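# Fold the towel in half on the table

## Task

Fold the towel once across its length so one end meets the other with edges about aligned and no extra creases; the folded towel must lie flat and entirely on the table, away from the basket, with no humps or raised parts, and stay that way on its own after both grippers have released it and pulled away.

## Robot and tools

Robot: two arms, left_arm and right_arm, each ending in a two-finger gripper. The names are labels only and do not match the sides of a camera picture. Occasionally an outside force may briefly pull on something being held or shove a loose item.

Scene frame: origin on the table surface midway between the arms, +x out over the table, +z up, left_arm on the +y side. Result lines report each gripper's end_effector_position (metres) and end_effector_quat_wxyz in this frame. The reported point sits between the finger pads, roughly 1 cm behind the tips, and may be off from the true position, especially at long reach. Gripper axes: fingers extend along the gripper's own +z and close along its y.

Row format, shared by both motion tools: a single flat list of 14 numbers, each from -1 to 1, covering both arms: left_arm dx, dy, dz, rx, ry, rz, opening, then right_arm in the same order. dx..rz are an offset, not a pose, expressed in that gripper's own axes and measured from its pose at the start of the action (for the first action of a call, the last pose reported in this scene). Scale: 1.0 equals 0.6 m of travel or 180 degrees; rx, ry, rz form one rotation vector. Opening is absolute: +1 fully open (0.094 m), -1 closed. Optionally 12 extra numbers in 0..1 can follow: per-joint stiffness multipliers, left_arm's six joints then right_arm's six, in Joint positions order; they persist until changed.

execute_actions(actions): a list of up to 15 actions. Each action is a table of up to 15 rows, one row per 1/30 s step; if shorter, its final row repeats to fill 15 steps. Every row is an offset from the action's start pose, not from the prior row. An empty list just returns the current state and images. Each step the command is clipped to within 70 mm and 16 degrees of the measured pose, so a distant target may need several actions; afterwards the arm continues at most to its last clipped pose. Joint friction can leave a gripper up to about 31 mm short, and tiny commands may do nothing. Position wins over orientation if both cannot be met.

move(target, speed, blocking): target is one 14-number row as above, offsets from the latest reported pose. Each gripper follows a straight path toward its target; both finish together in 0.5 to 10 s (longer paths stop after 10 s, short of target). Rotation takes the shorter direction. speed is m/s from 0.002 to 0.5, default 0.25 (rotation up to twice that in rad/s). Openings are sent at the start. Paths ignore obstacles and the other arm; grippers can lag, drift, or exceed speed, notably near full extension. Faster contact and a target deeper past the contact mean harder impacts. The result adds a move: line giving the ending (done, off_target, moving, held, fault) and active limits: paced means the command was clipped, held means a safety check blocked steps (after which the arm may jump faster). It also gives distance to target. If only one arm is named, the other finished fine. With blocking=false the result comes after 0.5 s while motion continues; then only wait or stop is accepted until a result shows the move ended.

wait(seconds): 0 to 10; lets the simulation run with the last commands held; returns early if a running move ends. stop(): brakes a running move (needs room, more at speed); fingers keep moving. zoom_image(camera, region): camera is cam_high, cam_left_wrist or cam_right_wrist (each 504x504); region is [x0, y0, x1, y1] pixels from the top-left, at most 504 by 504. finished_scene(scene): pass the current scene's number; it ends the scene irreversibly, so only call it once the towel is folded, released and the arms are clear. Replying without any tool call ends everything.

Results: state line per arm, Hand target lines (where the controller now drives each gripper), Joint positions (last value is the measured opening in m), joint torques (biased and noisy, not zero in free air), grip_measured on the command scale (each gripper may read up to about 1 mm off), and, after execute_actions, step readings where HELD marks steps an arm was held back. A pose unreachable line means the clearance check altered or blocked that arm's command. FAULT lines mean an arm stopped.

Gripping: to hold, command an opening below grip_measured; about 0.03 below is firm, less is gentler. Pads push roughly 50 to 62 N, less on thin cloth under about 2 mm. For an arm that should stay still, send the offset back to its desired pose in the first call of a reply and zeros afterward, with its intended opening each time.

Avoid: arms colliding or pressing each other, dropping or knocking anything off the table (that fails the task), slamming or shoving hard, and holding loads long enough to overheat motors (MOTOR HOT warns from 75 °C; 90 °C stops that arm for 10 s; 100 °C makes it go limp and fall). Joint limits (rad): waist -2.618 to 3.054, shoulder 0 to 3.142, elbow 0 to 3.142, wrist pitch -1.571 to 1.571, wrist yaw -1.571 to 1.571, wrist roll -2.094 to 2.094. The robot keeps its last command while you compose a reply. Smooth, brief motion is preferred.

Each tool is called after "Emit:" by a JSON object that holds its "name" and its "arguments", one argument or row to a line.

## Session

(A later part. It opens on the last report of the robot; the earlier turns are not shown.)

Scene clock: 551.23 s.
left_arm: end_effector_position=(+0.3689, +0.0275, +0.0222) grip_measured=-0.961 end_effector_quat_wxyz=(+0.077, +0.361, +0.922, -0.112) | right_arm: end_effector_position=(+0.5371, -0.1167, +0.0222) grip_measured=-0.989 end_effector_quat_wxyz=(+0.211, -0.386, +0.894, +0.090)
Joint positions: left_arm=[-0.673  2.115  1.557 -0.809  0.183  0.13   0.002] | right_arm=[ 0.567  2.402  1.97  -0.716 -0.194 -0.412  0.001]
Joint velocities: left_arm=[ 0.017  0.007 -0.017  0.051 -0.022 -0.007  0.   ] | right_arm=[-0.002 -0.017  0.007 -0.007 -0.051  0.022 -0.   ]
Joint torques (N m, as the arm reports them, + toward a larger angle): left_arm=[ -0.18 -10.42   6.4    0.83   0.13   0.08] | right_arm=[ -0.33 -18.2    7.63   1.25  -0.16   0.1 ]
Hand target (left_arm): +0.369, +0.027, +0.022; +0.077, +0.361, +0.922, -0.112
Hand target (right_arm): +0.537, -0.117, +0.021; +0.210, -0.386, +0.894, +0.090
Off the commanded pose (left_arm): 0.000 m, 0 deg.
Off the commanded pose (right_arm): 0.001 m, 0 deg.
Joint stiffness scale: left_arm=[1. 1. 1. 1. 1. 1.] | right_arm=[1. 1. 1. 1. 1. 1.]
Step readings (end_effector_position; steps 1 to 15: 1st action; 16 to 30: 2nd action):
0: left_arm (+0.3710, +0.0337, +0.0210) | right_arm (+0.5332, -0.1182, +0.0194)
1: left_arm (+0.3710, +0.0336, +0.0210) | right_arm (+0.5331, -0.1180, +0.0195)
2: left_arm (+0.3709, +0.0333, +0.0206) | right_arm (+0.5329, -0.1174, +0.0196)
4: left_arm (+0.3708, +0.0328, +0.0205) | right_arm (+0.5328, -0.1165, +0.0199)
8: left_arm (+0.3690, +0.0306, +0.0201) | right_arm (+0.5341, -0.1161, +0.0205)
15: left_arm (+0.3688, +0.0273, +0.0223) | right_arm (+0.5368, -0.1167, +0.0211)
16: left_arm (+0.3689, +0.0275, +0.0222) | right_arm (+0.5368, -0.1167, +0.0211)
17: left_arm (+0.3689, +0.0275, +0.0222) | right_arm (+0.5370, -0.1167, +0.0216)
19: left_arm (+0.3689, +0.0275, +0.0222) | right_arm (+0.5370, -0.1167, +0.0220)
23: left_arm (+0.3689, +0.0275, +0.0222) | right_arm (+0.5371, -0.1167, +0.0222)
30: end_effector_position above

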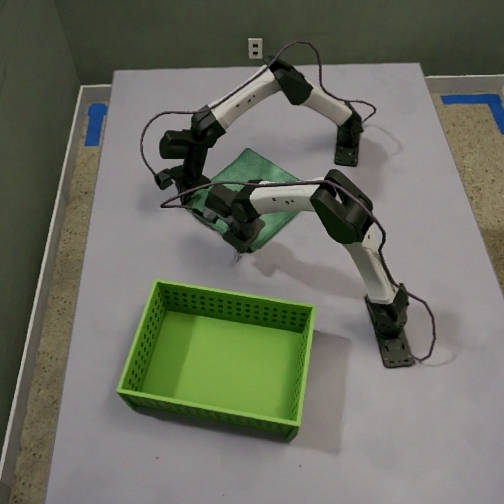

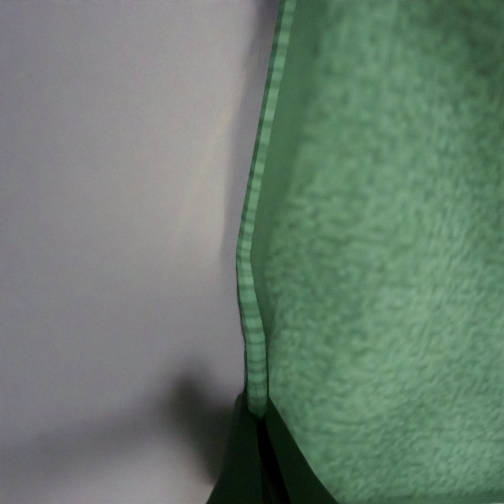

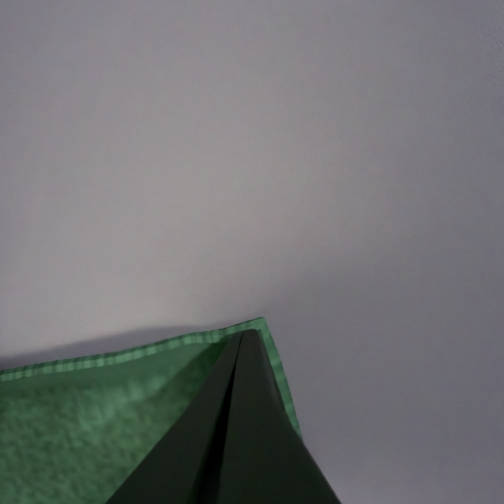

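Emit:
{"name": "execute_actions", "arguments": {
  "actions": [
    [[0,0,0,0,0,0,-1,0.01,0,-0.03,-0.02,0.01,0,-0.6],[0,0,0,0,0,0,-1,0.015,0,-0.035,-0.03,0.015,0,-0.3],[0,0,0,0,0,0,-1,0.02,0.005,-0.04,-0.045,0.02,0,-0.1]]
  ]
}}

Scene clock: 558.20 s.
left_arm: end_effector_position=(+0.3689, +0.0275, +0.0222) grip_measured=-0.961 end_effector_quat_wxyz=(+0.077, +0.361, +0.922, -0.112) | right_arm: end_effector_position=(+0.5306, -0.1300, +0.0534) grip_measured=-0.102 end_effector_quat_wxyz=(+0.186, -0.396, +0.890, +0.130)
Joint positions: left_arm=[-0.673  2.115  1.557 -0.809  0.183  0.13   0.002] | right_arm=[ 0.518  2.401  2.103 -0.918 -0.294 -0.472  0.042]
Joint velocities: left_arm=[-0.012  0.007 -0.007  0.007  0.007 -0.081 -0.   ] | right_arm=[ 0.032 -0.002 -0.002 -0.183 -0.037 -0.051 -0.001]
Joint torques (N m, as the arm reports them, + toward a larger angle): left_arm=[ -0.27 -10.43   6.41   0.85   0.12   0.1 ] | right_arm=[  0.09 -15.65   8.33   0.88  -0.34  -0.1 ]
Hand target (left_arm): +0.369, +0.027, +0.022; +0.077, +0.361, +0.922, -0.112
Hand target (right_arm): +0.520, -0.130, +0.039; +0.156, -0.401, +0.892, +0.140
Off the commanded pose (left_arm): 0.000 m, 0 deg.
Off the commanded pose (right_arm): 0.018 m, 4 deg.
Joint stiffness scale: left_arm=[1. 1. 1. 1. 1. 1.] | right_arm=[1. 1. 1. 1. 1. 1.]
Step readings (end_effector_position):
0: left_arm (+0.3689, +0.0275, +0.0222) | right_arm (+0.5371, -0.1167, +0.0222)
1: left_arm (+0.3689, +0.0275, +0.0222) | right_arm (+0.5363, -0.1168, +0.0235)
2: left_arm (+0.3689, +0.0275, +0.0222) | right_arm (+0.5344, -0.1176, +0.0253)
4: left_arm (+0.3689, +0.0275, +0.0222) | right_arm (+0.5323, -0.1205, +0.0327)
8: left_arm (+0.3689, +0.0275, +0.0222) | right_arm (+0.5369, -0.1286, +0.0489)
15: end_effector_position above

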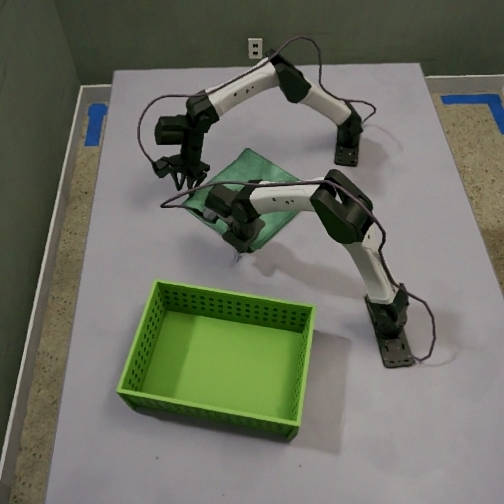

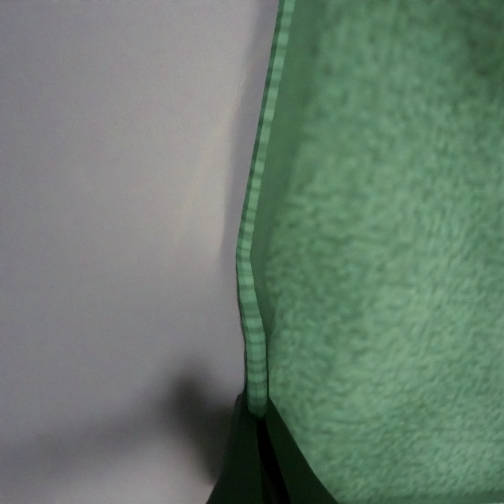

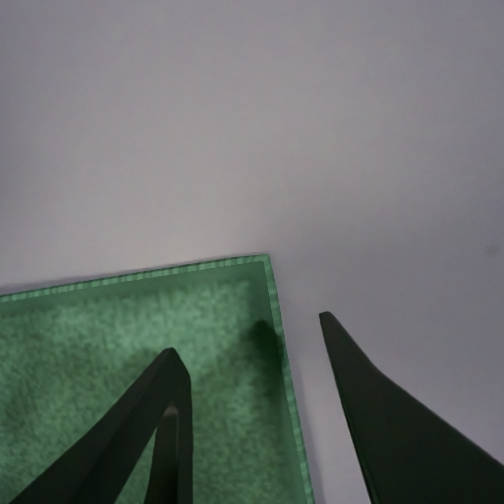

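Emit:
{"name": "move", "arguments": {
  "target": [0, 0, 0, 0, 0, 0, -1, 0.034, 0.012, 0.069, -0.02, 0.015, 0, -0.1],
  "speed": 0.04
}}

Scene clock: 569.47 s.
left_arm: end_effector_position=(+0.3689, +0.0275, +0.0222) grip_measured=-0.961 end_effector_quat_wxyz=(+0.077, +0.361, +0.922, -0.112) | right_arm: end_effector_position=(+0.5290, -0.1269, +0.0264) grip_measured=-0.102 end_effector_quat_wxyz=(+0.168, -0.399, +0.890, +0.142)
Joint positions: left_arm=[-0.673  2.115  1.557 -0.809  0.183  0.13   0.002] | right_arm=[ 0.518  2.457  2.103 -0.9   -0.316 -0.479  0.042]
Joint velocities: left_arm=[ 0.002  0.007 -0.017 -0.066 -0.007 -0.007  0.   ] | right_arm=[-0.012 -0.002  0.007  0.022  0.051  0.007 -0.001]
Joint torques (N m, as the arm reports them, + toward a larger angle): left_arm=[ -0.23 -10.42   6.4    0.88   0.12   0.08] | right_arm=[  0.53 -16.65   5.75   1.13  -0.39  -0.05]
Hand target (left_arm): +0.369, +0.027, +0.022; +0.077, +0.361, +0.922, -0.112
Hand target (right_arm): +0.522, -0.124, +0.008; +0.152, -0.404, +0.890, +0.148
Off the commanded pose (left_arm): 0.000 m, 0 deg.
Off the commanded pose (right_arm): 0.020 m, 2 deg.
Joint stiffness scale: left_arm=[1. 1. 1. 1. 1. 1.] | right_arm=[1. 1. 1. 1. 1. 1.]
move: off_target (right_arm)

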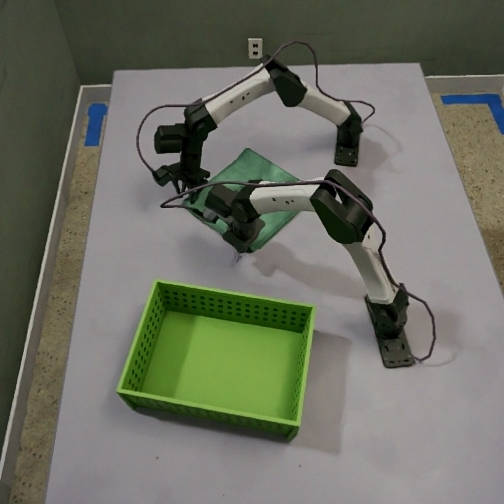

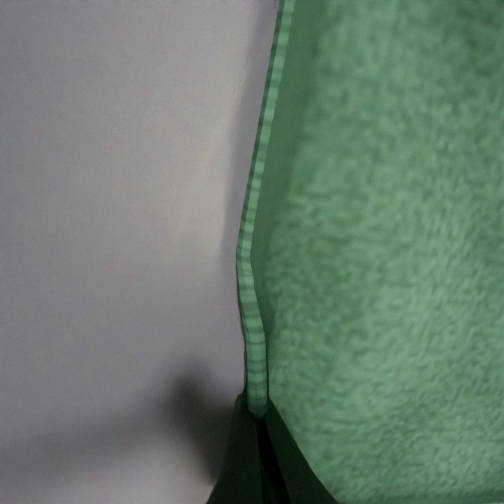

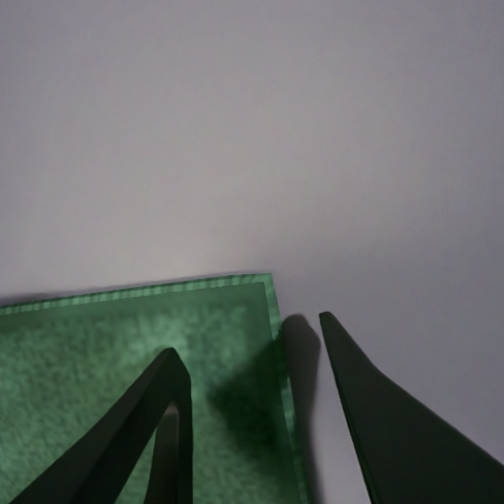

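Emit:
{"name": "execute_actions", "arguments": {
  "actions": [
    [[0,0,0,0,0,0,-1,0.018,0,0.035,-0.005,0.015,0,-0.1],[0,0,0,0,0,0,-1,0.02,0,0.04,-0.005,0.017,0,-0.1],[0,0,0,0,0,0,-1,0.022,0,0.045,-0.005,0.02,0,-0.1]],
    [[0,0,0,0,0,0,-1,0.02,0,0.035,-0.005,0.02,0,-0.18],[0,0,0,0,0,0,-1,0.02,0,0.035,-0.005,0.02,0,-0.26],[0,0,0,0,0,0,-1,0.02,0,0.035,-0.005,0.02,0,-0.33],[0,0,0,0,0,0,-1,0.02,0,0.035,-0.005,0.02,0,-0.4],[0,0,0,0,0,0,-1,0.02,0,0.035,-0.005,0.02,0,-0.45],[0,0,0,0,0,0,-1,0.02,0,0.035,-0.005,0.02,0,-0.5],[0,0,0,0,0,0,-1,0.02,0,0.035,-0.005,0.02,0,-0.55],[0,0,0,0,0,0,-1,0.02,0,0.035,-0.005,0.02,0,-0.6],[0,0,0,0,0,0,-1,0.02,0,0.035,-0.005,0.02,0,-0.65],[0,0,0,0,0,0,-1,0.02,0,0.035,-0.005,0.02,0,-0.7],[0,0,0,0,0,0,-1,0.02,0,0.035,-0.005,0.02,0,-0.75]]
  ]
}}

Scene clock: 581.63 s.
left_arm: end_effector_position=(+0.3689, +0.0275, +0.0222) grip_measured=-0.961 end_effector_quat_wxyz=(+0.077, +0.361, +0.922, -0.112) | right_arm: end_effector_position=(+0.5387, -0.1202, +0.0191) grip_measured=-0.748 end_effector_quat_wxyz=(+0.168, -0.403, +0.888, +0.142)
Joint positions: left_arm=[-0.673  2.115  1.557 -0.809  0.183  0.13   0.002] | right_arm=[ 0.524  2.525  2.199 -0.928 -0.317 -0.483  0.012]
Joint velocities: left_arm=[ 0.007  0.007 -0.002 -0.022 -0.022 -0.007 -0.   ] | right_arm=[-0.007 -0.007 -0.002  0.007  0.022 -0.007 -0.   ]
Joint torques (N m, as the arm reports them, + toward a larger angle): left_arm=[ -0.25 -10.41   6.47   0.86   0.11   0.12] | right_arm=[  0.16 -15.14   7.62   0.71  -0.06  -0.11]
Hand target (left_arm): +0.369, +0.027, +0.022; +0.077, +0.361, +0.922, -0.112
Hand target (right_arm): +0.530, -0.125, -0.005; +0.136, -0.405, +0.894, +0.135
Off the commanded pose (left_arm): 0.000 m, 0 deg.
Off the commanded pose (right_arm): 0.026 m, 4 deg.
Joint stiffness scale: left_arm=[1. 1. 1. 1. 1. 1.] | right_arm=[1. 1. 1. 1. 1. 1.]
Step readings (end_effector_position; steps 1 to 15: 1st action; 16 to 30: 2nd action):
0: left_arm (+0.3689, +0.0275, +0.0222) | right_arm (+0.5293, -0.1267, +0.0265)
1: left_arm (+0.3689, +0.0275, +0.0222) | right_arm (+0.5294, -0.1267, +0.0256)
2: left_arm (+0.3689, +0.0275, +0.0222) | right_arm (+0.5305, -0.1263, +0.0246)
4: left_arm (+0.3689, +0.0275, +0.0222) | right_arm (+0.5321, -0.1260, +0.0192)
8: left_arm (+0.3689, +0.0275, +0.0222) | right_arm (+0.5341, -0.1252, +0.0193)
15: left_arm (+0.3689, +0.0275, +0.0222) | right_arm (+0.5346, -0.1251, +0.0187)
16: left_arm (+0.3689, +0.0275, +0.0222) | right_arm (+0.5351, -0.1250, +0.0189)
17: left_arm (+0.3689, +0.0275, +0.0222) | right_arm (+0.5374, -0.1242, +0.0189)
19: left_arm (+0.3689, +0.0275, +0.0222) | right_arm (+0.5404, -0.1233, +0.0186)
23: left_arm (+0.3689, +0.0275, +0.0222) | right_arm (+0.5406, -0.1222, +0.0187)
30: end_effector_position above

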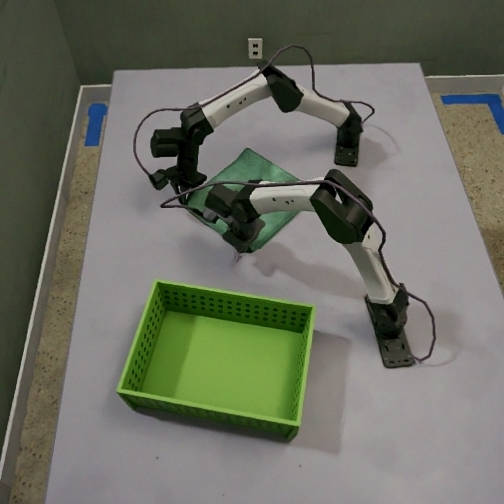

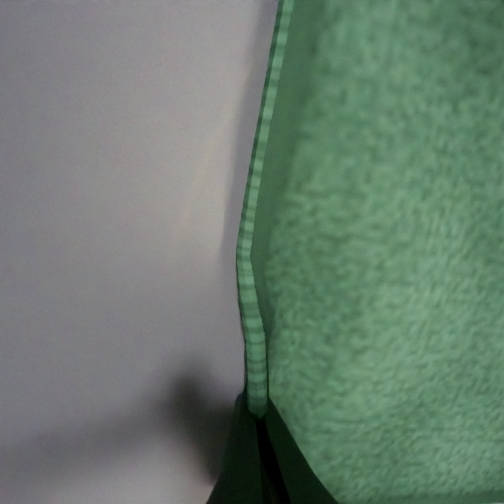

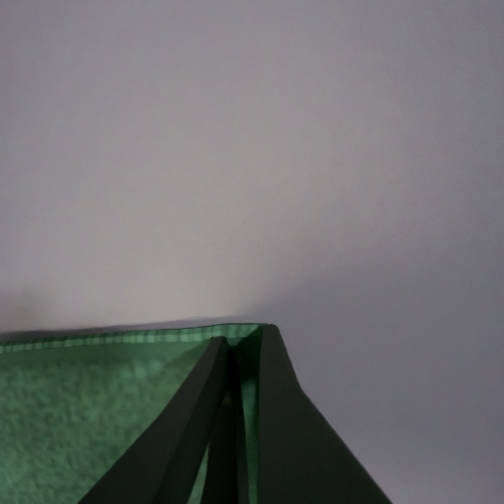

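Emit:
{"name": "execute_actions", "arguments": {
  "actions": [
    [[0,0,0,0,0,0,-1,0.02,0.005,0.03,-0.005,0.018,0,-0.8],[0,0,0,0,0,0,-1,0.02,0.005,0.03,-0.005,0.018,0,-0.84],[0,0,0,0,0,0,-1,0.02,0.005,0.03,-0.005,0.018,0,-0.88],[0,0,0,0,0,0,-1,0.02,0.005,0.03,-0.005,0.018,0,-0.92],[0,0,0,0,0,0,-1,0.02,0.005,0.03,-0.005,0.018,0,-0.96],[0,0,0,0,0,0,-1,0.02,0.005,0.03,-0.005,0.018,0,-1]]
  ]
}}

Scene clock: 586.43 s.
left_arm: end_effector_position=(+0.3689, +0.0275, +0.0222) grip_measured=-0.961 end_effector_quat_wxyz=(+0.077, +0.361, +0.922, -0.112) | right_arm: end_effector_position=(+0.5417, -0.1184, +0.0206) grip_measured=-0.989 end_effector_quat_wxyz=(+0.172, -0.404, +0.887, +0.142)
Joint positions: left_arm=[-0.673  2.115  1.557 -0.809  0.183  0.13   0.002] | right_arm=[ 0.525  2.535  2.222 -0.933 -0.317 -0.483  0.001]
Joint velocities: left_arm=[-0.007 -0.012 -0.002  0.007 -0.037 -0.022  0.001] | right_arm=[ 0.007  0.002 -0.007  0.022  0.037  0.022 -0.   ]
Joint torques (N m, as the arm reports them, + toward a larger angle): left_arm=[ -0.24 -10.44   6.39   0.82   0.12   0.1 ] | right_arm=[  0.69 -15.51   8.07   0.81  -0.09  -0.05]
Hand target (left_arm): +0.369, +0.027, +0.022; +0.077, +0.361, +0.922, -0.112
Hand target (right_arm): +0.532, -0.120, -0.001; +0.140, -0.408, +0.892, +0.138
Off the commanded pose (left_arm): 0.000 m, 0 deg.
Off the commanded pose (right_arm): 0.024 m, 4 deg.
Joint stiffness scale: left_arm=[1. 1. 1. 1. 1. 1.] | right_arm=[1. 1. 1. 1. 1. 1.]
Step readings (end_effector_position):
0: left_arm (+0.3689, +0.0275, +0.0222) | right_arm (+0.5387, -0.1202, +0.0191)
1: left_arm (+0.3689, +0.0275, +0.0222) | right_arm (+0.5388, -0.1201, +0.0194)
2: left_arm (+0.3689, +0.0275, +0.0222) | right_arm (+0.5395, -0.1194, +0.0199)
4: left_arm (+0.3689, +0.0275, +0.0222) | right_arm (+0.5408, -0.1187, +0.0203)
8: left_arm (+0.3689, +0.0275, +0.0222) | right_arm (+0.5417, -0.1184, +0.0206)
15: end_effector_position above

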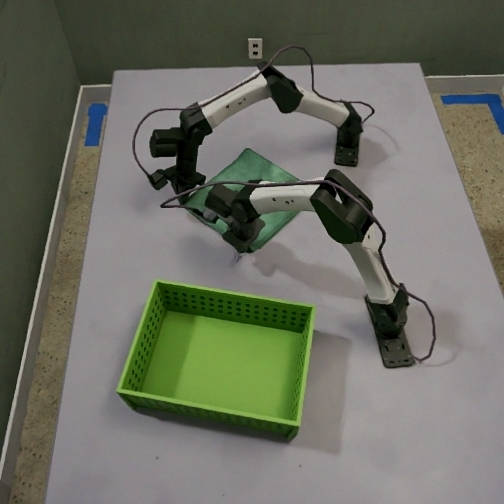

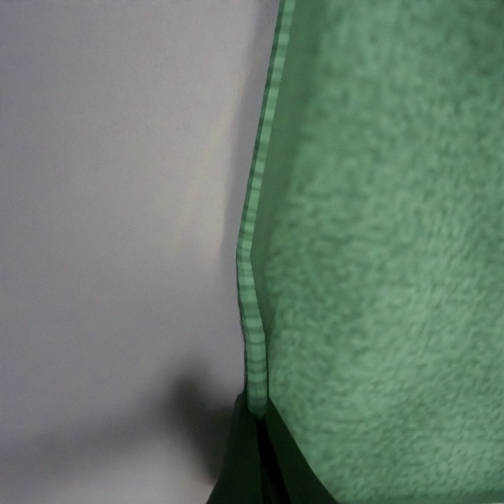

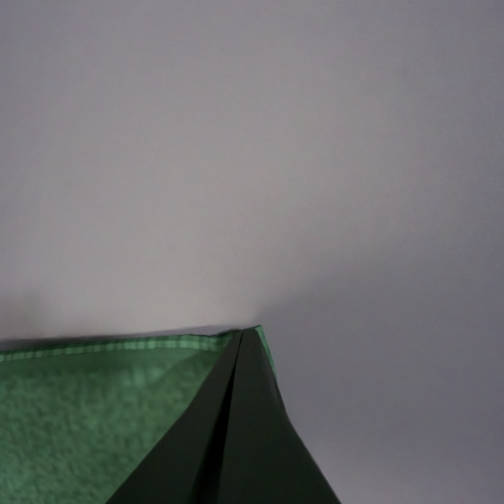

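Emit:
{"name": "move", "arguments": {
  "target": [0, 0, 0, 0, 0, 0, -1, 0.02, 0.025, -0.04, 0, 0, 0, 0.25],
  "speed": 0.06
}}

Scene clock: 593.70 s.
left_arm: end_effector_position=(+0.3689, +0.0275, +0.0222) grip_measured=-0.961 end_effector_quat_wxyz=(+0.077, +0.361, +0.922, -0.112) | right_arm: end_effector_position=(+0.5216, -0.1251, +0.0456) grip_measured=+0.249 end_effector_quat_wxyz=(+0.177, -0.404, +0.886, +0.142)
Joint positions: left_arm=[-0.673  2.115  1.557 -0.809  0.183  0.13   0.002] | right_arm=[ 0.525  2.394  2.062 -0.903 -0.317 -0.483  0.059]
Joint velocities: left_arm=[ 0.002  0.002 -0.007  0.081 -0.007 -0.007  0.001] | right_arm=[-0.027 -0.017 -0.032  0.037 -0.051 -0.037 -0.001]
Joint torques (N m, as the arm reports them, + toward a larger angle): left_arm=[ -0.29 -10.46   6.31   0.85   0.13   0.07] | right_arm=[  0.02 -18.18   5.93   1.18  -0.31  -0.02]
Hand target (left_arm): +0.369, +0.027, +0.022; +0.077, +0.361, +0.922, -0.112
Hand target (right_arm): +0.518, -0.126, +0.039; +0.172, -0.404, +0.887, +0.142
Off the commanded pose (left_arm): 0.000 m, 0 deg.
Off the commanded pose (right_arm): 0.008 m, 1 deg.
Joint stiffness scale: left_arm=[1. 1. 1. 1. 1. 1.] | right_arm=[1. 1. 1. 1. 1. 1.]
move: done

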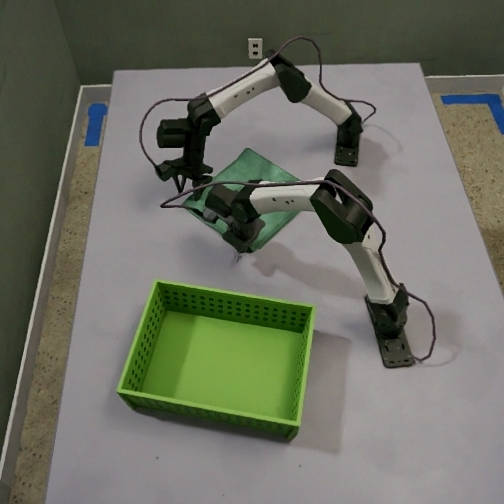

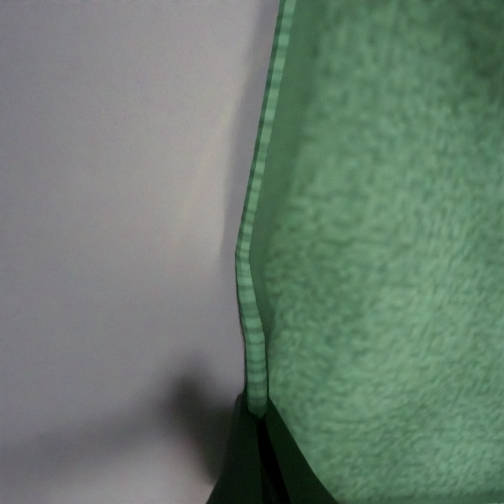

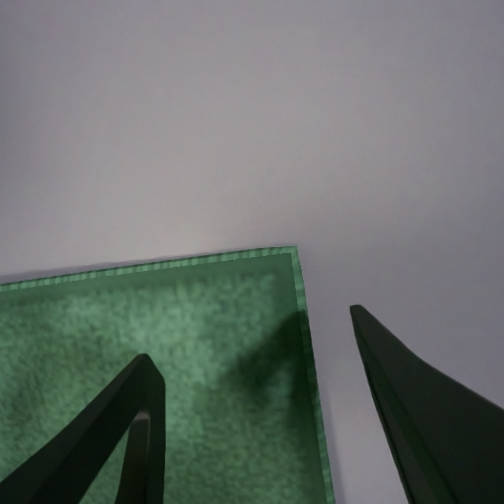

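Emit:
{"name": "move", "arguments": {
  "target": [0, 0, 0, 0, 0, 0, -1, 0.032, 0.014, 0.07, 0, 0.012, 0, 0.25],
  "speed": 0.04
}}

Scene clock: 602.03 s.
left_arm: end_effector_position=(+0.3689, +0.0275, +0.0222) grip_measured=-0.961 end_effector_quat_wxyz=(+0.077, +0.361, +0.922, -0.112) | right_arm: end_effector_position=(+0.5185, -0.1164, +0.0211) grip_measured=+0.249 end_effector_quat_wxyz=(+0.180, -0.410, +0.884, +0.138)
Joint positions: left_arm=[-0.673  2.115  1.557 -0.809  0.183  0.13   0.002] | right_arm=[ 0.546  2.402  1.976 -0.797 -0.305 -0.474  0.059]
Joint velocities: left_arm=[-0.007  0.027 -0.002 -0.051  0.007  0.022 -0.001] | right_arm=[-0.012  0.002  0.007  0.022  0.007 -0.081  0.   ]
Joint torques (N m, as the arm reports them, + toward a larger angle): left_arm=[ -0.25 -10.37   6.37   0.86   0.13   0.09] | right_arm=[  0.69 -15.83   5.6    1.12  -0.09   0.18]
Hand target (left_arm): +0.369, +0.027, +0.022; +0.077, +0.361, +0.922, -0.112
Hand target (right_arm): +0.511, -0.117, +0.001; +0.160, -0.407, +0.889, +0.134
Off the commanded pose (left_arm): 0.000 m, 0 deg.
Off the commanded pose (right_arm): 0.022 m, 2 deg.
Joint stiffness scale: left_arm=[1. 1. 1. 1. 1. 1.] | right_arm=[1. 1. 1. 1. 1. 1.]
move: off_target (right_arm)

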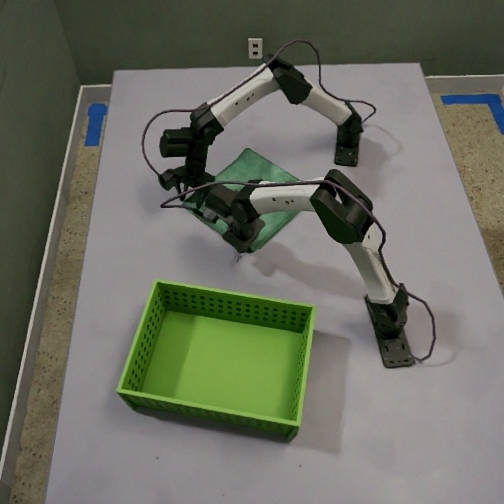

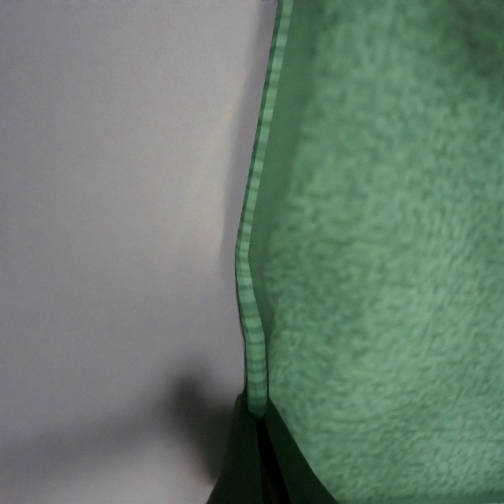

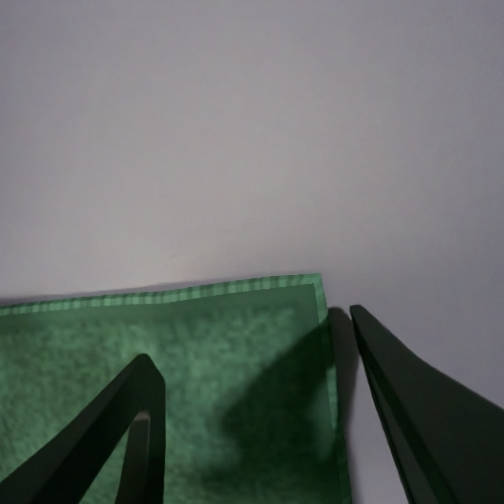

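Emit:
{"name": "execute_actions", "arguments": {
  "actions": [
    [[0,0,0,0,0,0,-1,0.028,0,0.036,0,0.012,0,0.18],[0,0,0,0,0,0,-1,0.028,0,0.036,0,0.012,0,0.11],[0,0,0,0,0,0,-1,0.028,0,0.036,0,0.012,0,0.05],[0,0,0,0,0,0,-1,0.028,0,0.036,0,0.012,0,-0.01],[0,0,0,0,0,0,-1,0.028,0,0.036,0,0.012,0,-0.07],[0,0,0,0,0,0,-1,0.028,0,0.036,0,0.012,0,-0.13],[0,0,0,0,0,0,-1,0.028,0,0.036,0,0.012,0,-0.19],[0,0,0,0,0,0,-1,0.028,0,0.036,0,0.012,0,-0.25],[0,0,0,0,0,0,-1,0.028,0,0.036,0,0.012,0,-0.31],[0,0,0,0,0,0,-1,0.028,0,0.036,0,0.012,0,-0.37],[0,0,0,0,0,0,-1,0.028,0,0.036,0,0.012,0,-0.43],[0,0,0,0,0,0,-1,0.028,0,0.036,0,0.012,0,-0.49],[0,0,0,0,0,0,-1,0.028,0,0.036,0,0.012,0,-0.55],[0,0,0,0,0,0,-1,0.028,0,0.036,0,0.012,0,-0.6]]
  ]
}}

Scene clock: 612.13 s.
left_arm: end_effector_position=(+0.3689, +0.0275, +0.0222) grip_measured=-0.961 end_effector_quat_wxyz=(+0.077, +0.361, +0.922, -0.112) | right_arm: end_effector_position=(+0.5210, -0.1144, +0.0191) grip_measured=-0.592 end_effector_quat_wxyz=(+0.189, -0.410, +0.881, +0.139)
Joint positions: left_arm=[-0.673  2.115  1.557 -0.809  0.183  0.13   0.002] | right_arm=[ 0.547  2.402  1.961 -0.766 -0.309 -0.474  0.019]
Joint velocities: left_arm=[-0.002 -0.017  0.007  0.037  0.022  0.022  0.   ] | right_arm=[-0.007 -0.022 -0.002 -0.139 -0.007 -0.022 -0.013]
Joint torques (N m, as the arm reports them, + toward a larger angle): left_arm=[ -0.23 -10.46   6.39   0.87   0.13   0.09] | right_arm=[  0.03 -15.68   5.49   1.1   -0.03  -0.03]
Hand target (left_arm): +0.369, +0.027, +0.022; +0.077, +0.361, +0.922, -0.112
Hand target (right_arm): +0.512, -0.120, -0.005; +0.163, -0.412, +0.887, +0.130
Off the commanded pose (left_arm): 0.000 m, 0 deg.
Off the commanded pose (right_arm): 0.026 m, 3 deg.
Joint stiffness scale: left_arm=[1. 1. 1. 1. 1. 1.] | right_arm=[1. 1. 1. 1. 1. 1.]
Step readings (end_effector_position):
0: left_arm (+0.3689, +0.0275, +0.0222) | right_arm (+0.5186, -0.1164, +0.0211)
1: left_arm (+0.3689, +0.0275, +0.0222) | right_arm (+0.5188, -0.1163, +0.0204)
2: left_arm (+0.3689, +0.0275, +0.0222) | right_arm (+0.5192, -0.1162, +0.0196)
4: left_arm (+0.3689, +0.0275, +0.0222) | right_arm (+0.5205, -0.1157, +0.0190)
8: left_arm (+0.3689, +0.0275, +0.0222) | right_arm (+0.5212, -0.1154, +0.0188)
15: end_effector_position above

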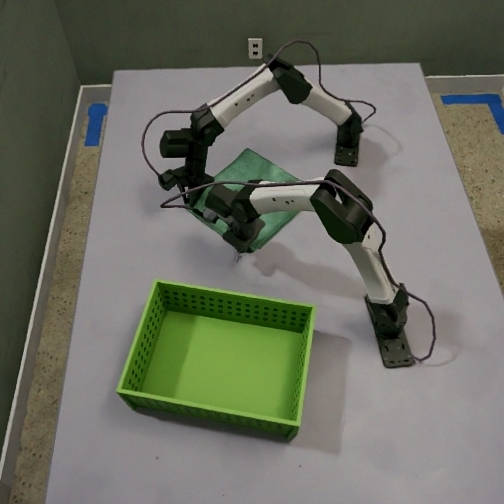

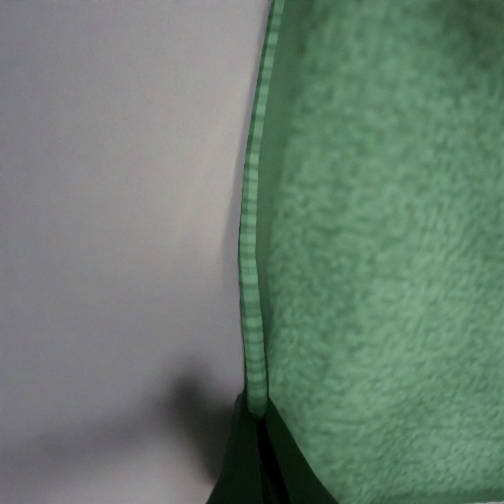

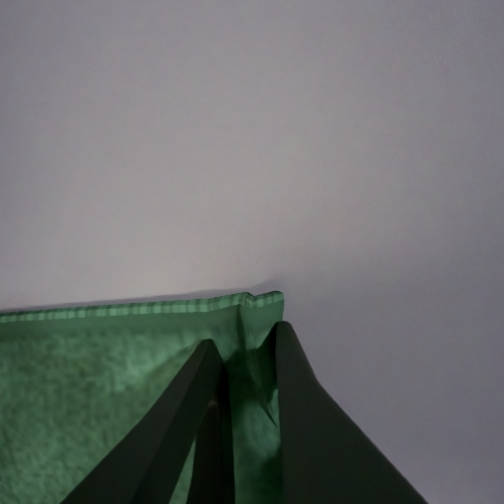

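Buckling now. Finish closing.

Emit:
{"name": "execute_actions", "arguments": {
  "actions": [
    [[0,0,0,0,0,0,-1,0.028,0,0.03,0,0.014,0,-0.66],[0,0,0,0,0,0,-1,0.028,0,0.03,0,0.014,0,-0.72],[0,0,0,0,0,0,-1,0.028,0,0.03,0,0.014,0,-0.78],[0,0,0,0,0,0,-1,0.028,0,0.03,0,0.014,0,-0.84],[0,0,0,0,0,0,-1,0.028,0,0.03,0,0.014,0,-0.9],[0,0,0,0,0,0,-1,0.028,0,0.03,0,0.014,0,-0.95],[0,0,0,0,0,0,-1,0.028,0,0.03,0,0.014,0,-1]]
  ]
}}

Scene clock: 619.07 s.
left_arm: end_effector_position=(+0.3689, +0.0275, +0.0222) grip_measured=-0.961 end_effector_quat_wxyz=(+0.077, +0.361, +0.922, -0.112) | right_arm: end_effector_position=(+0.5235, -0.1133, +0.0202) grip_measured=-0.938 end_effector_quat_wxyz=(+0.195, -0.411, +0.880, +0.138)
Joint positions: left_arm=[-0.673  2.115  1.557 -0.809  0.183  0.13   0.002] | right_arm=[ 0.547  2.402  1.961 -0.754 -0.309 -0.474  0.003]
Joint velocities: left_arm=[-0.012  0.002 -0.007  0.007  0.051  0.037 -0.001] | right_arm=[ 0.012  0.002 -0.007 -0.051  0.022 -0.022  0.001]
Joint torques (N m, as the arm reports them, + toward a larger angle): left_arm=[ -0.32 -10.39   6.42   0.84   0.12   0.09] | right_arm=[  0.13 -15.7    4.99   1.17  -0.07  -0.13]
Hand target (left_arm): +0.369, +0.027, +0.022; +0.077, +0.361, +0.922, -0.112
Hand target (right_arm): +0.515, -0.119, -0.004; +0.169, -0.413, +0.885, +0.130
Off the commanded pose (left_arm): 0.000 m, 0 deg.
Off the commanded pose (right_arm): 0.027 m, 3 deg.
Joint stiffness scale: left_arm=[1. 1. 1. 1. 1. 1.] | right_arm=[1. 1. 1. 1. 1. 1.]
Step readings (end_effector_position):
0: left_arm (+0.3689, +0.0275, +0.0222) | right_arm (+0.5209, -0.1142, +0.0191)
1: left_arm (+0.3689, +0.0275, +0.0222) | right_arm (+0.5209, -0.1141, +0.0192)
2: left_arm (+0.3689, +0.0275, +0.0222) | right_arm (+0.5209, -0.1139, +0.0192)
4: left_arm (+0.3689, +0.0275, +0.0222) | right_arm (+0.5223, -0.1135, +0.0198)
8: left_arm (+0.3689, +0.0275, +0.0222) | right_arm (+0.5234, -0.1134, +0.0201)
15: end_effector_position above

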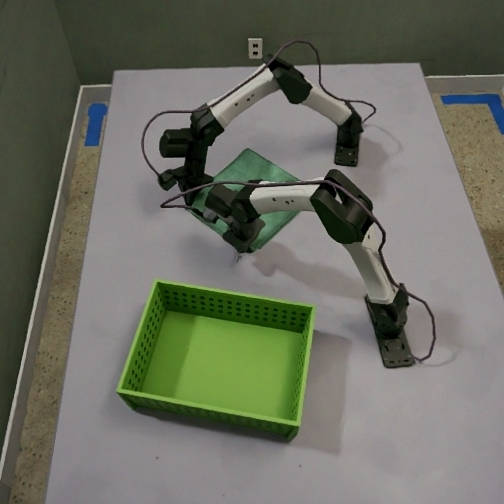

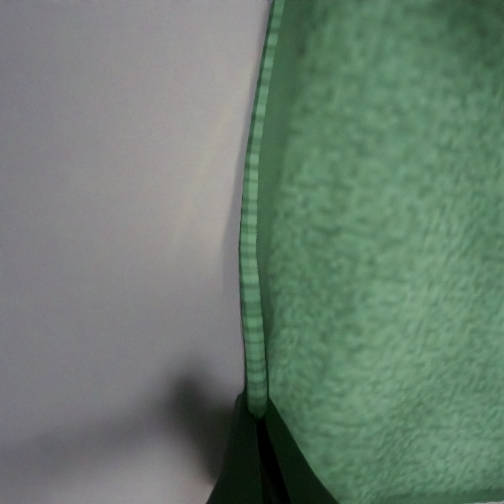

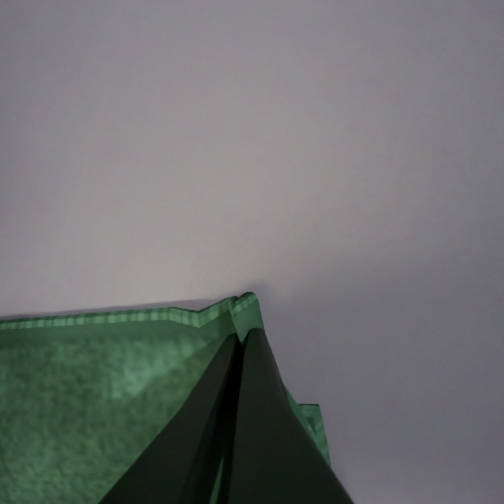

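Emit:
{"name": "move", "arguments": {
  "target": [-0.0685, -0.553, -0.303, 0, -0.1, 0, -1, 0.2815, 0.0655, -0.581, 0.05, 0, 0, -1],
  "speed": 0.12
}}

Scene clock: 644.27 s.
left_arm: end_effector_position=(+0.1663, -0.1922, +0.2641) grip_measured=-0.961 end_effector_quat_wxyz=(+0.220, +0.339, +0.897, -0.180) | right_arm: end_effector_position=(+0.3204, -0.3404, +0.2567) grip_measured=-0.938 end_effector_quat_wxyz=(+0.229, -0.394, +0.888, +0.063)
Joint positions: left_arm=[-1.407  2.268  2.691 -1.437 -0.154 -0.565  0.002] | right_arm=[ 0.02   1.445  1.629 -1.432 -0.362 -0.962  0.003]
Joint velocities: left_arm=[ 0.002  0.022  0.037 -0.037 -0.007 -0.022 -0.   ] | right_arm=[-0.007 -0.002 -0.007 -0.037 -0.007  0.007 -0.   ]
Joint torques (N m, as the arm reports them, + toward a larger angle): left_arm=[-0.54 -9.56  7.56  1.4  -0.19  0.  ] | right_arm=[-0.82 -7.16  7.73  0.8  -0.4  -0.07]
Hand target (left_arm): +0.166, -0.192, +0.261; +0.218, +0.337, +0.899, -0.173
Hand target (right_arm): +0.317, -0.341, +0.260; +0.230, -0.395, +0.887, +0.066
Off the commanded pose (left_arm): 0.010 m, 1 deg.
Off the commanded pose (right_arm): 0.007 m, 1 deg.
Joint stiffness scale: left_arm=[1. 1. 1. 1. 1. 1.] | right_arm=[1. 1. 1. 1. 1. 1.]
move: done

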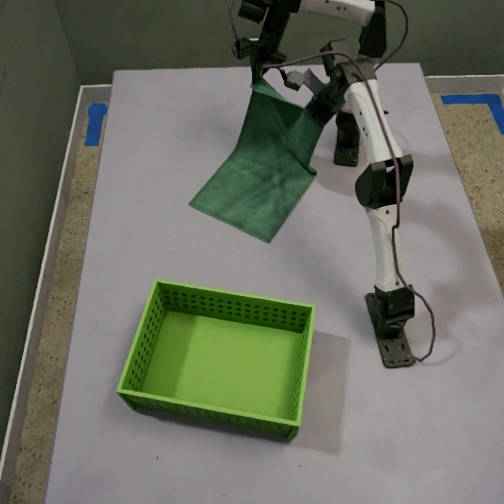

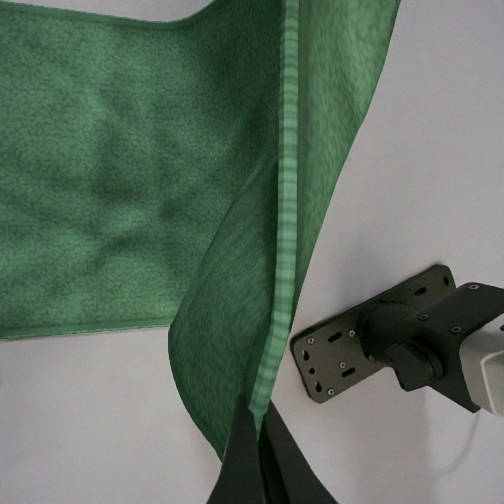

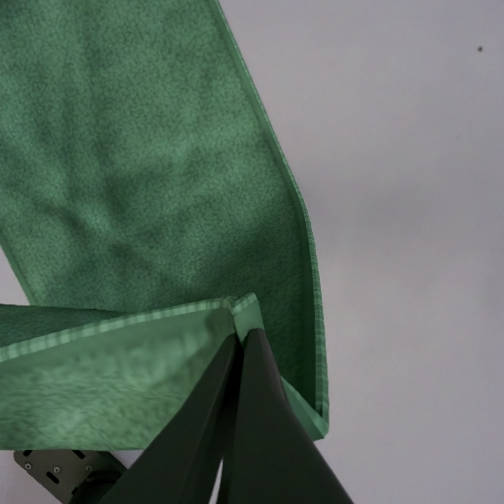

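Emit:
{"name": "zoom_image", "arguments": {
  "camera": "cam_high",
  "region": [170, 70, 370, 270]
}}

Region (170, 70, 370, 270) of cam_high's 504x504 image, scaled by 2.520, with more detail than that image has.

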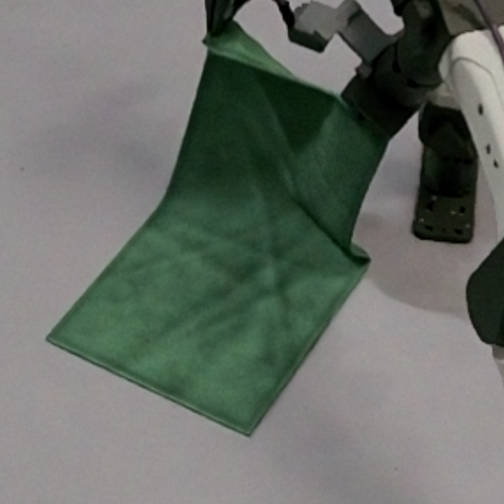

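Emit:
{"name": "move", "arguments": {
  "target": [-0.007, 0, 0.044, -0.035, -0.012, -0.056, -1, -0.003, -0.026, 0.0825, -0.03, -0.08, -0.059, -1],
  "speed": 0.08
}}

Emit:
{"name": "zoom_image", "arguments": {
  "camera": "cam_high",
  "region": [170, 70, 370, 270]
}}

Scene clock: 658.77 s.
left_arm: end_effector_position=(+0.1799, -0.2047, +0.2458) grip_measured=-0.961 end_effector_quat_wxyz=(+0.241, +0.243, +0.925, -0.165) | right_arm: end_effector_position=(+0.3484, -0.3343, +0.2246) grip_measured=-0.938 end_effector_quat_wxyz=(+0.327, -0.476, +0.807, +0.125)
Joint positions: left_arm=[-1.424  2.399  2.847 -1.483 -0.267 -0.761  0.002] | right_arm=[-0.084  1.479  1.431 -1.209 -0.654 -1.249  0.003]
Joint velocities: left_arm=[-0.002  0.007 -0.012 -0.066  0.007 -0.081  0.002] | right_arm=[-0.007  0.002 -0.007 -0.007 -0.007 -0.11  -0.002]
Joint torques (N m, as the arm reports them, + toward a larger angle): left_arm=[ -0.9  -10.38   7.31   1.33  -0.27   0.02] | right_arm=[-0.84 -6.08  5.99  1.06 -0.5  -0.11]
Hand target (left_arm): +0.176, -0.206, +0.243; +0.242, +0.243, +0.925, -0.162
Hand target (right_arm): +0.350, -0.336, +0.215; +0.324, -0.474, +0.808, +0.133
Off the commanded pose (left_arm): 0.005 m, 1 deg.
Off the commanded pose (right_arm): 0.010 m, 1 deg.
Joint stiffness scale: left_arm=[1. 1. 1. 1. 1. 1.] | right_arm=[1. 1. 1. 1. 1. 1.]
elbow stopped short (left arm): the move would have taken joint 3 (elbow) straighter than the controller allows; a more bent joint 3 avoids this.
move: done

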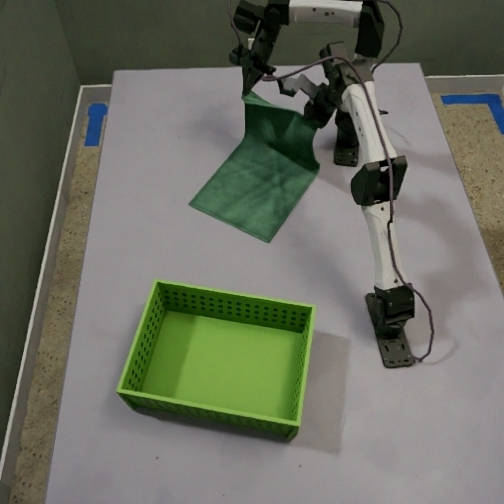

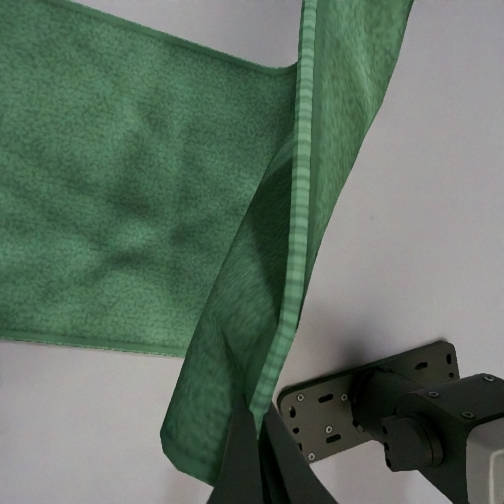

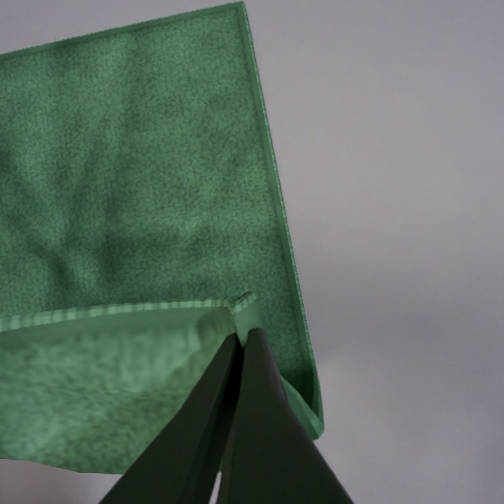

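Region (170, 70, 370, 270) of cam_high's 504x504 image, scaled by 2.520, with more detail than that image has.

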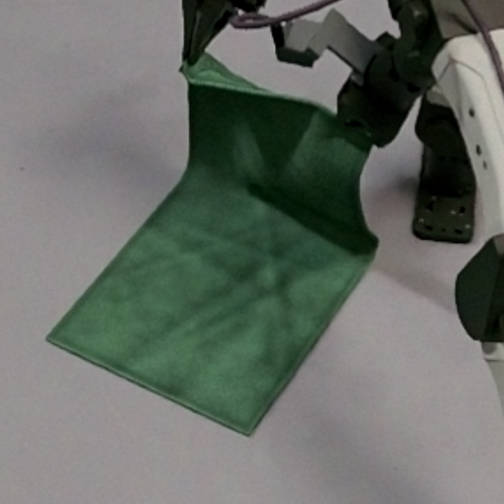

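Emit:
{"name": "move", "arguments": {
  "target": [0.121, 0.392, 0.228, 0, 0.09, 0, -1, -0.0845, -0.007, 0.47, 0, 0.08, 0, -1],
  "speed": 0.1
}}

Scene clock: 674.03 s.
left_arm: end_effector_position=(+0.3009, -0.0438, +0.0651) grip_measured=-0.961 end_effector_quat_wxyz=(+0.129, +0.263, +0.947, -0.133) | right_arm: end_effector_position=(+0.4777, -0.1575, +0.0456) grip_measured=-0.938 end_effector_quat_wxyz=(+0.225, -0.491, +0.839, +0.073)
Joint positions: left_arm=[-0.935  1.946  1.446 -0.706  0.077 -0.331  0.002] | right_arm=[ 0.518  2.094  1.547 -0.603 -0.236 -0.696  0.003]
Joint velocities: left_arm=[ 0.012 -0.007 -0.002 -0.007  0.022  0.051  0.   ] | right_arm=[ 0.012 -0.002 -0.002  0.007 -0.037  0.051 -0.001]
Joint torques (N m, as the arm reports them, + toward a larger angle): left_arm=[ 0.09 -8.06  5.02  1.22  0.11  0.17] | right_arm=[  0.32 -13.29   8.33   1.23  -0.12   0.11]
Hand target (left_arm): +0.297, -0.038, +0.050; +0.111, +0.265, +0.949, -0.126
Hand target (right_arm): +0.481, -0.157, +0.040; +0.222, -0.487, +0.842, +0.067
Off the commanded pose (left_arm): 0.015 m, 2 deg.
Off the commanded pose (right_arm): 0.007 m, 1 deg.
Joint stiffness scale: left_arm=[1. 1. 1. 1. 1. 1.] | right_arm=[1. 1. 1. 1. 1. 1.]
move: off_target (left_arm)

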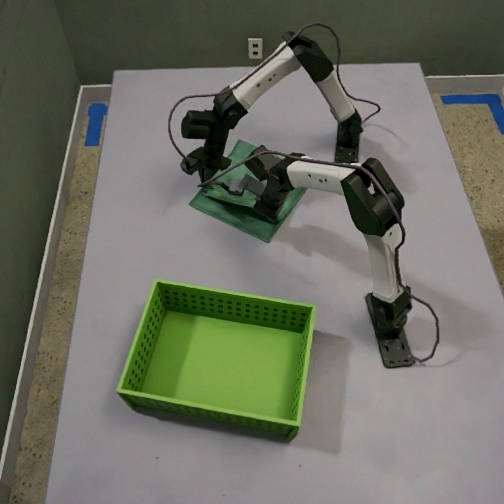

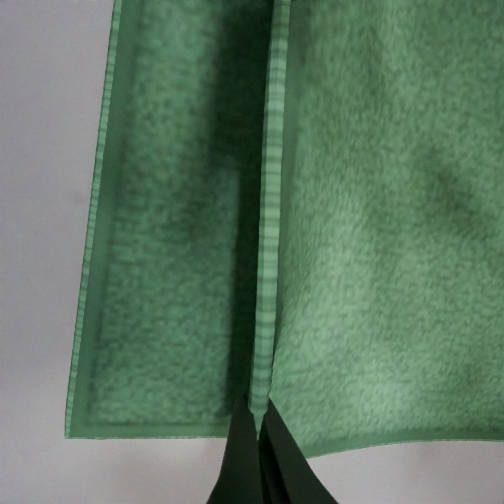

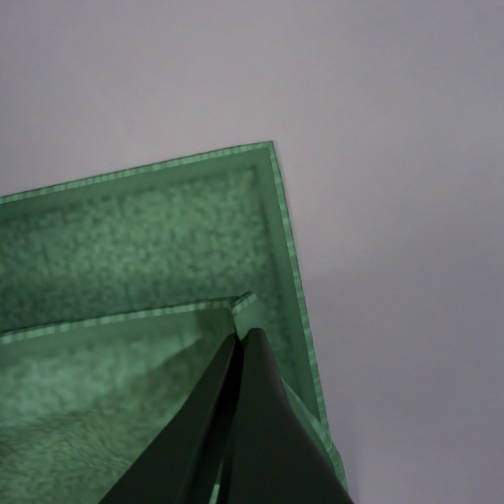

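Emit:
{"name": "move", "arguments": {
  "target": [0.025, 0.073, 0.058, 0, 0.012, 0, -1, -0.044, -0.009, 0.057, 0, 0, 0, -1],
  "speed": 0.05
}}

Scene clock: 684.77 s.
left_arm: end_effector_position=(+0.3221, -0.0183, +0.0352) grip_measured=-0.961 end_effector_quat_wxyz=(+0.130, +0.265, +0.946, -0.133) | right_arm: end_effector_position=(+0.5018, -0.1284, +0.0341) grip_measured=-0.938 end_effector_quat_wxyz=(+0.232, -0.493, +0.835, +0.079)
Joint positions: left_arm=[-0.849  1.967  1.351 -0.597  0.106 -0.248  0.002] | right_arm=[ 0.557  2.221  1.694 -0.603 -0.234 -0.664  0.003]
Joint velocities: left_arm=[ 0.007 -0.007 -0.007  0.007  0.007  0.007 -0.   ] | right_arm=[ 0.007 -0.007  0.002 -0.037  0.037 -0.037 -0.   ]
Joint torques (N m, as the arm reports them, + toward a larger angle): left_arm=[ 0.27 -8.09  4.74  1.18  0.14  0.17] | right_arm=[  0.39 -14.42   8.55   1.24  -0.12   0.08]
Hand target (left_arm): +0.317, -0.011, +0.020; +0.111, +0.266, +0.949, -0.127
Hand target (right_arm): +0.503, -0.128, +0.027; +0.225, -0.491, +0.838, +0.074
Off the commanded pose (left_arm): 0.017 m, 2 deg.
Off the commanded pose (right_arm): 0.007 m, 1 deg.
Joint stiffness scale: left_arm=[1. 1. 1. 1. 1. 1.] | right_arm=[1. 1. 1. 1. 1. 1.]
move: off_target (left_arm)

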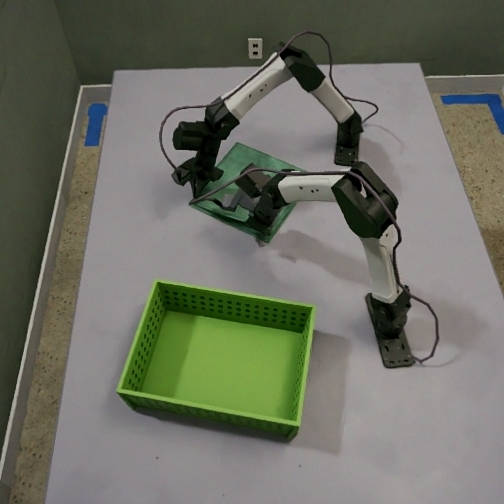

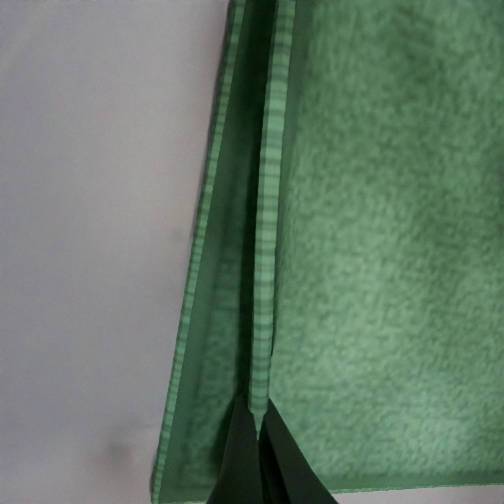

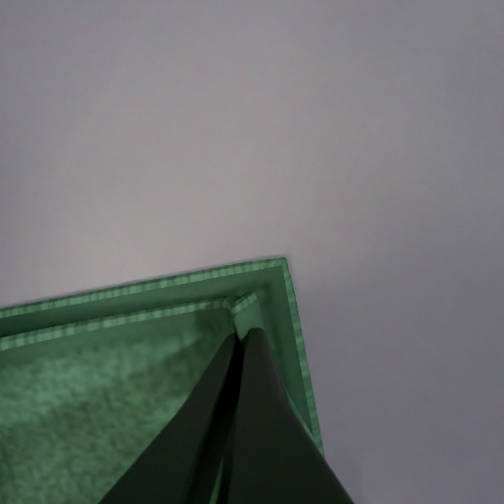

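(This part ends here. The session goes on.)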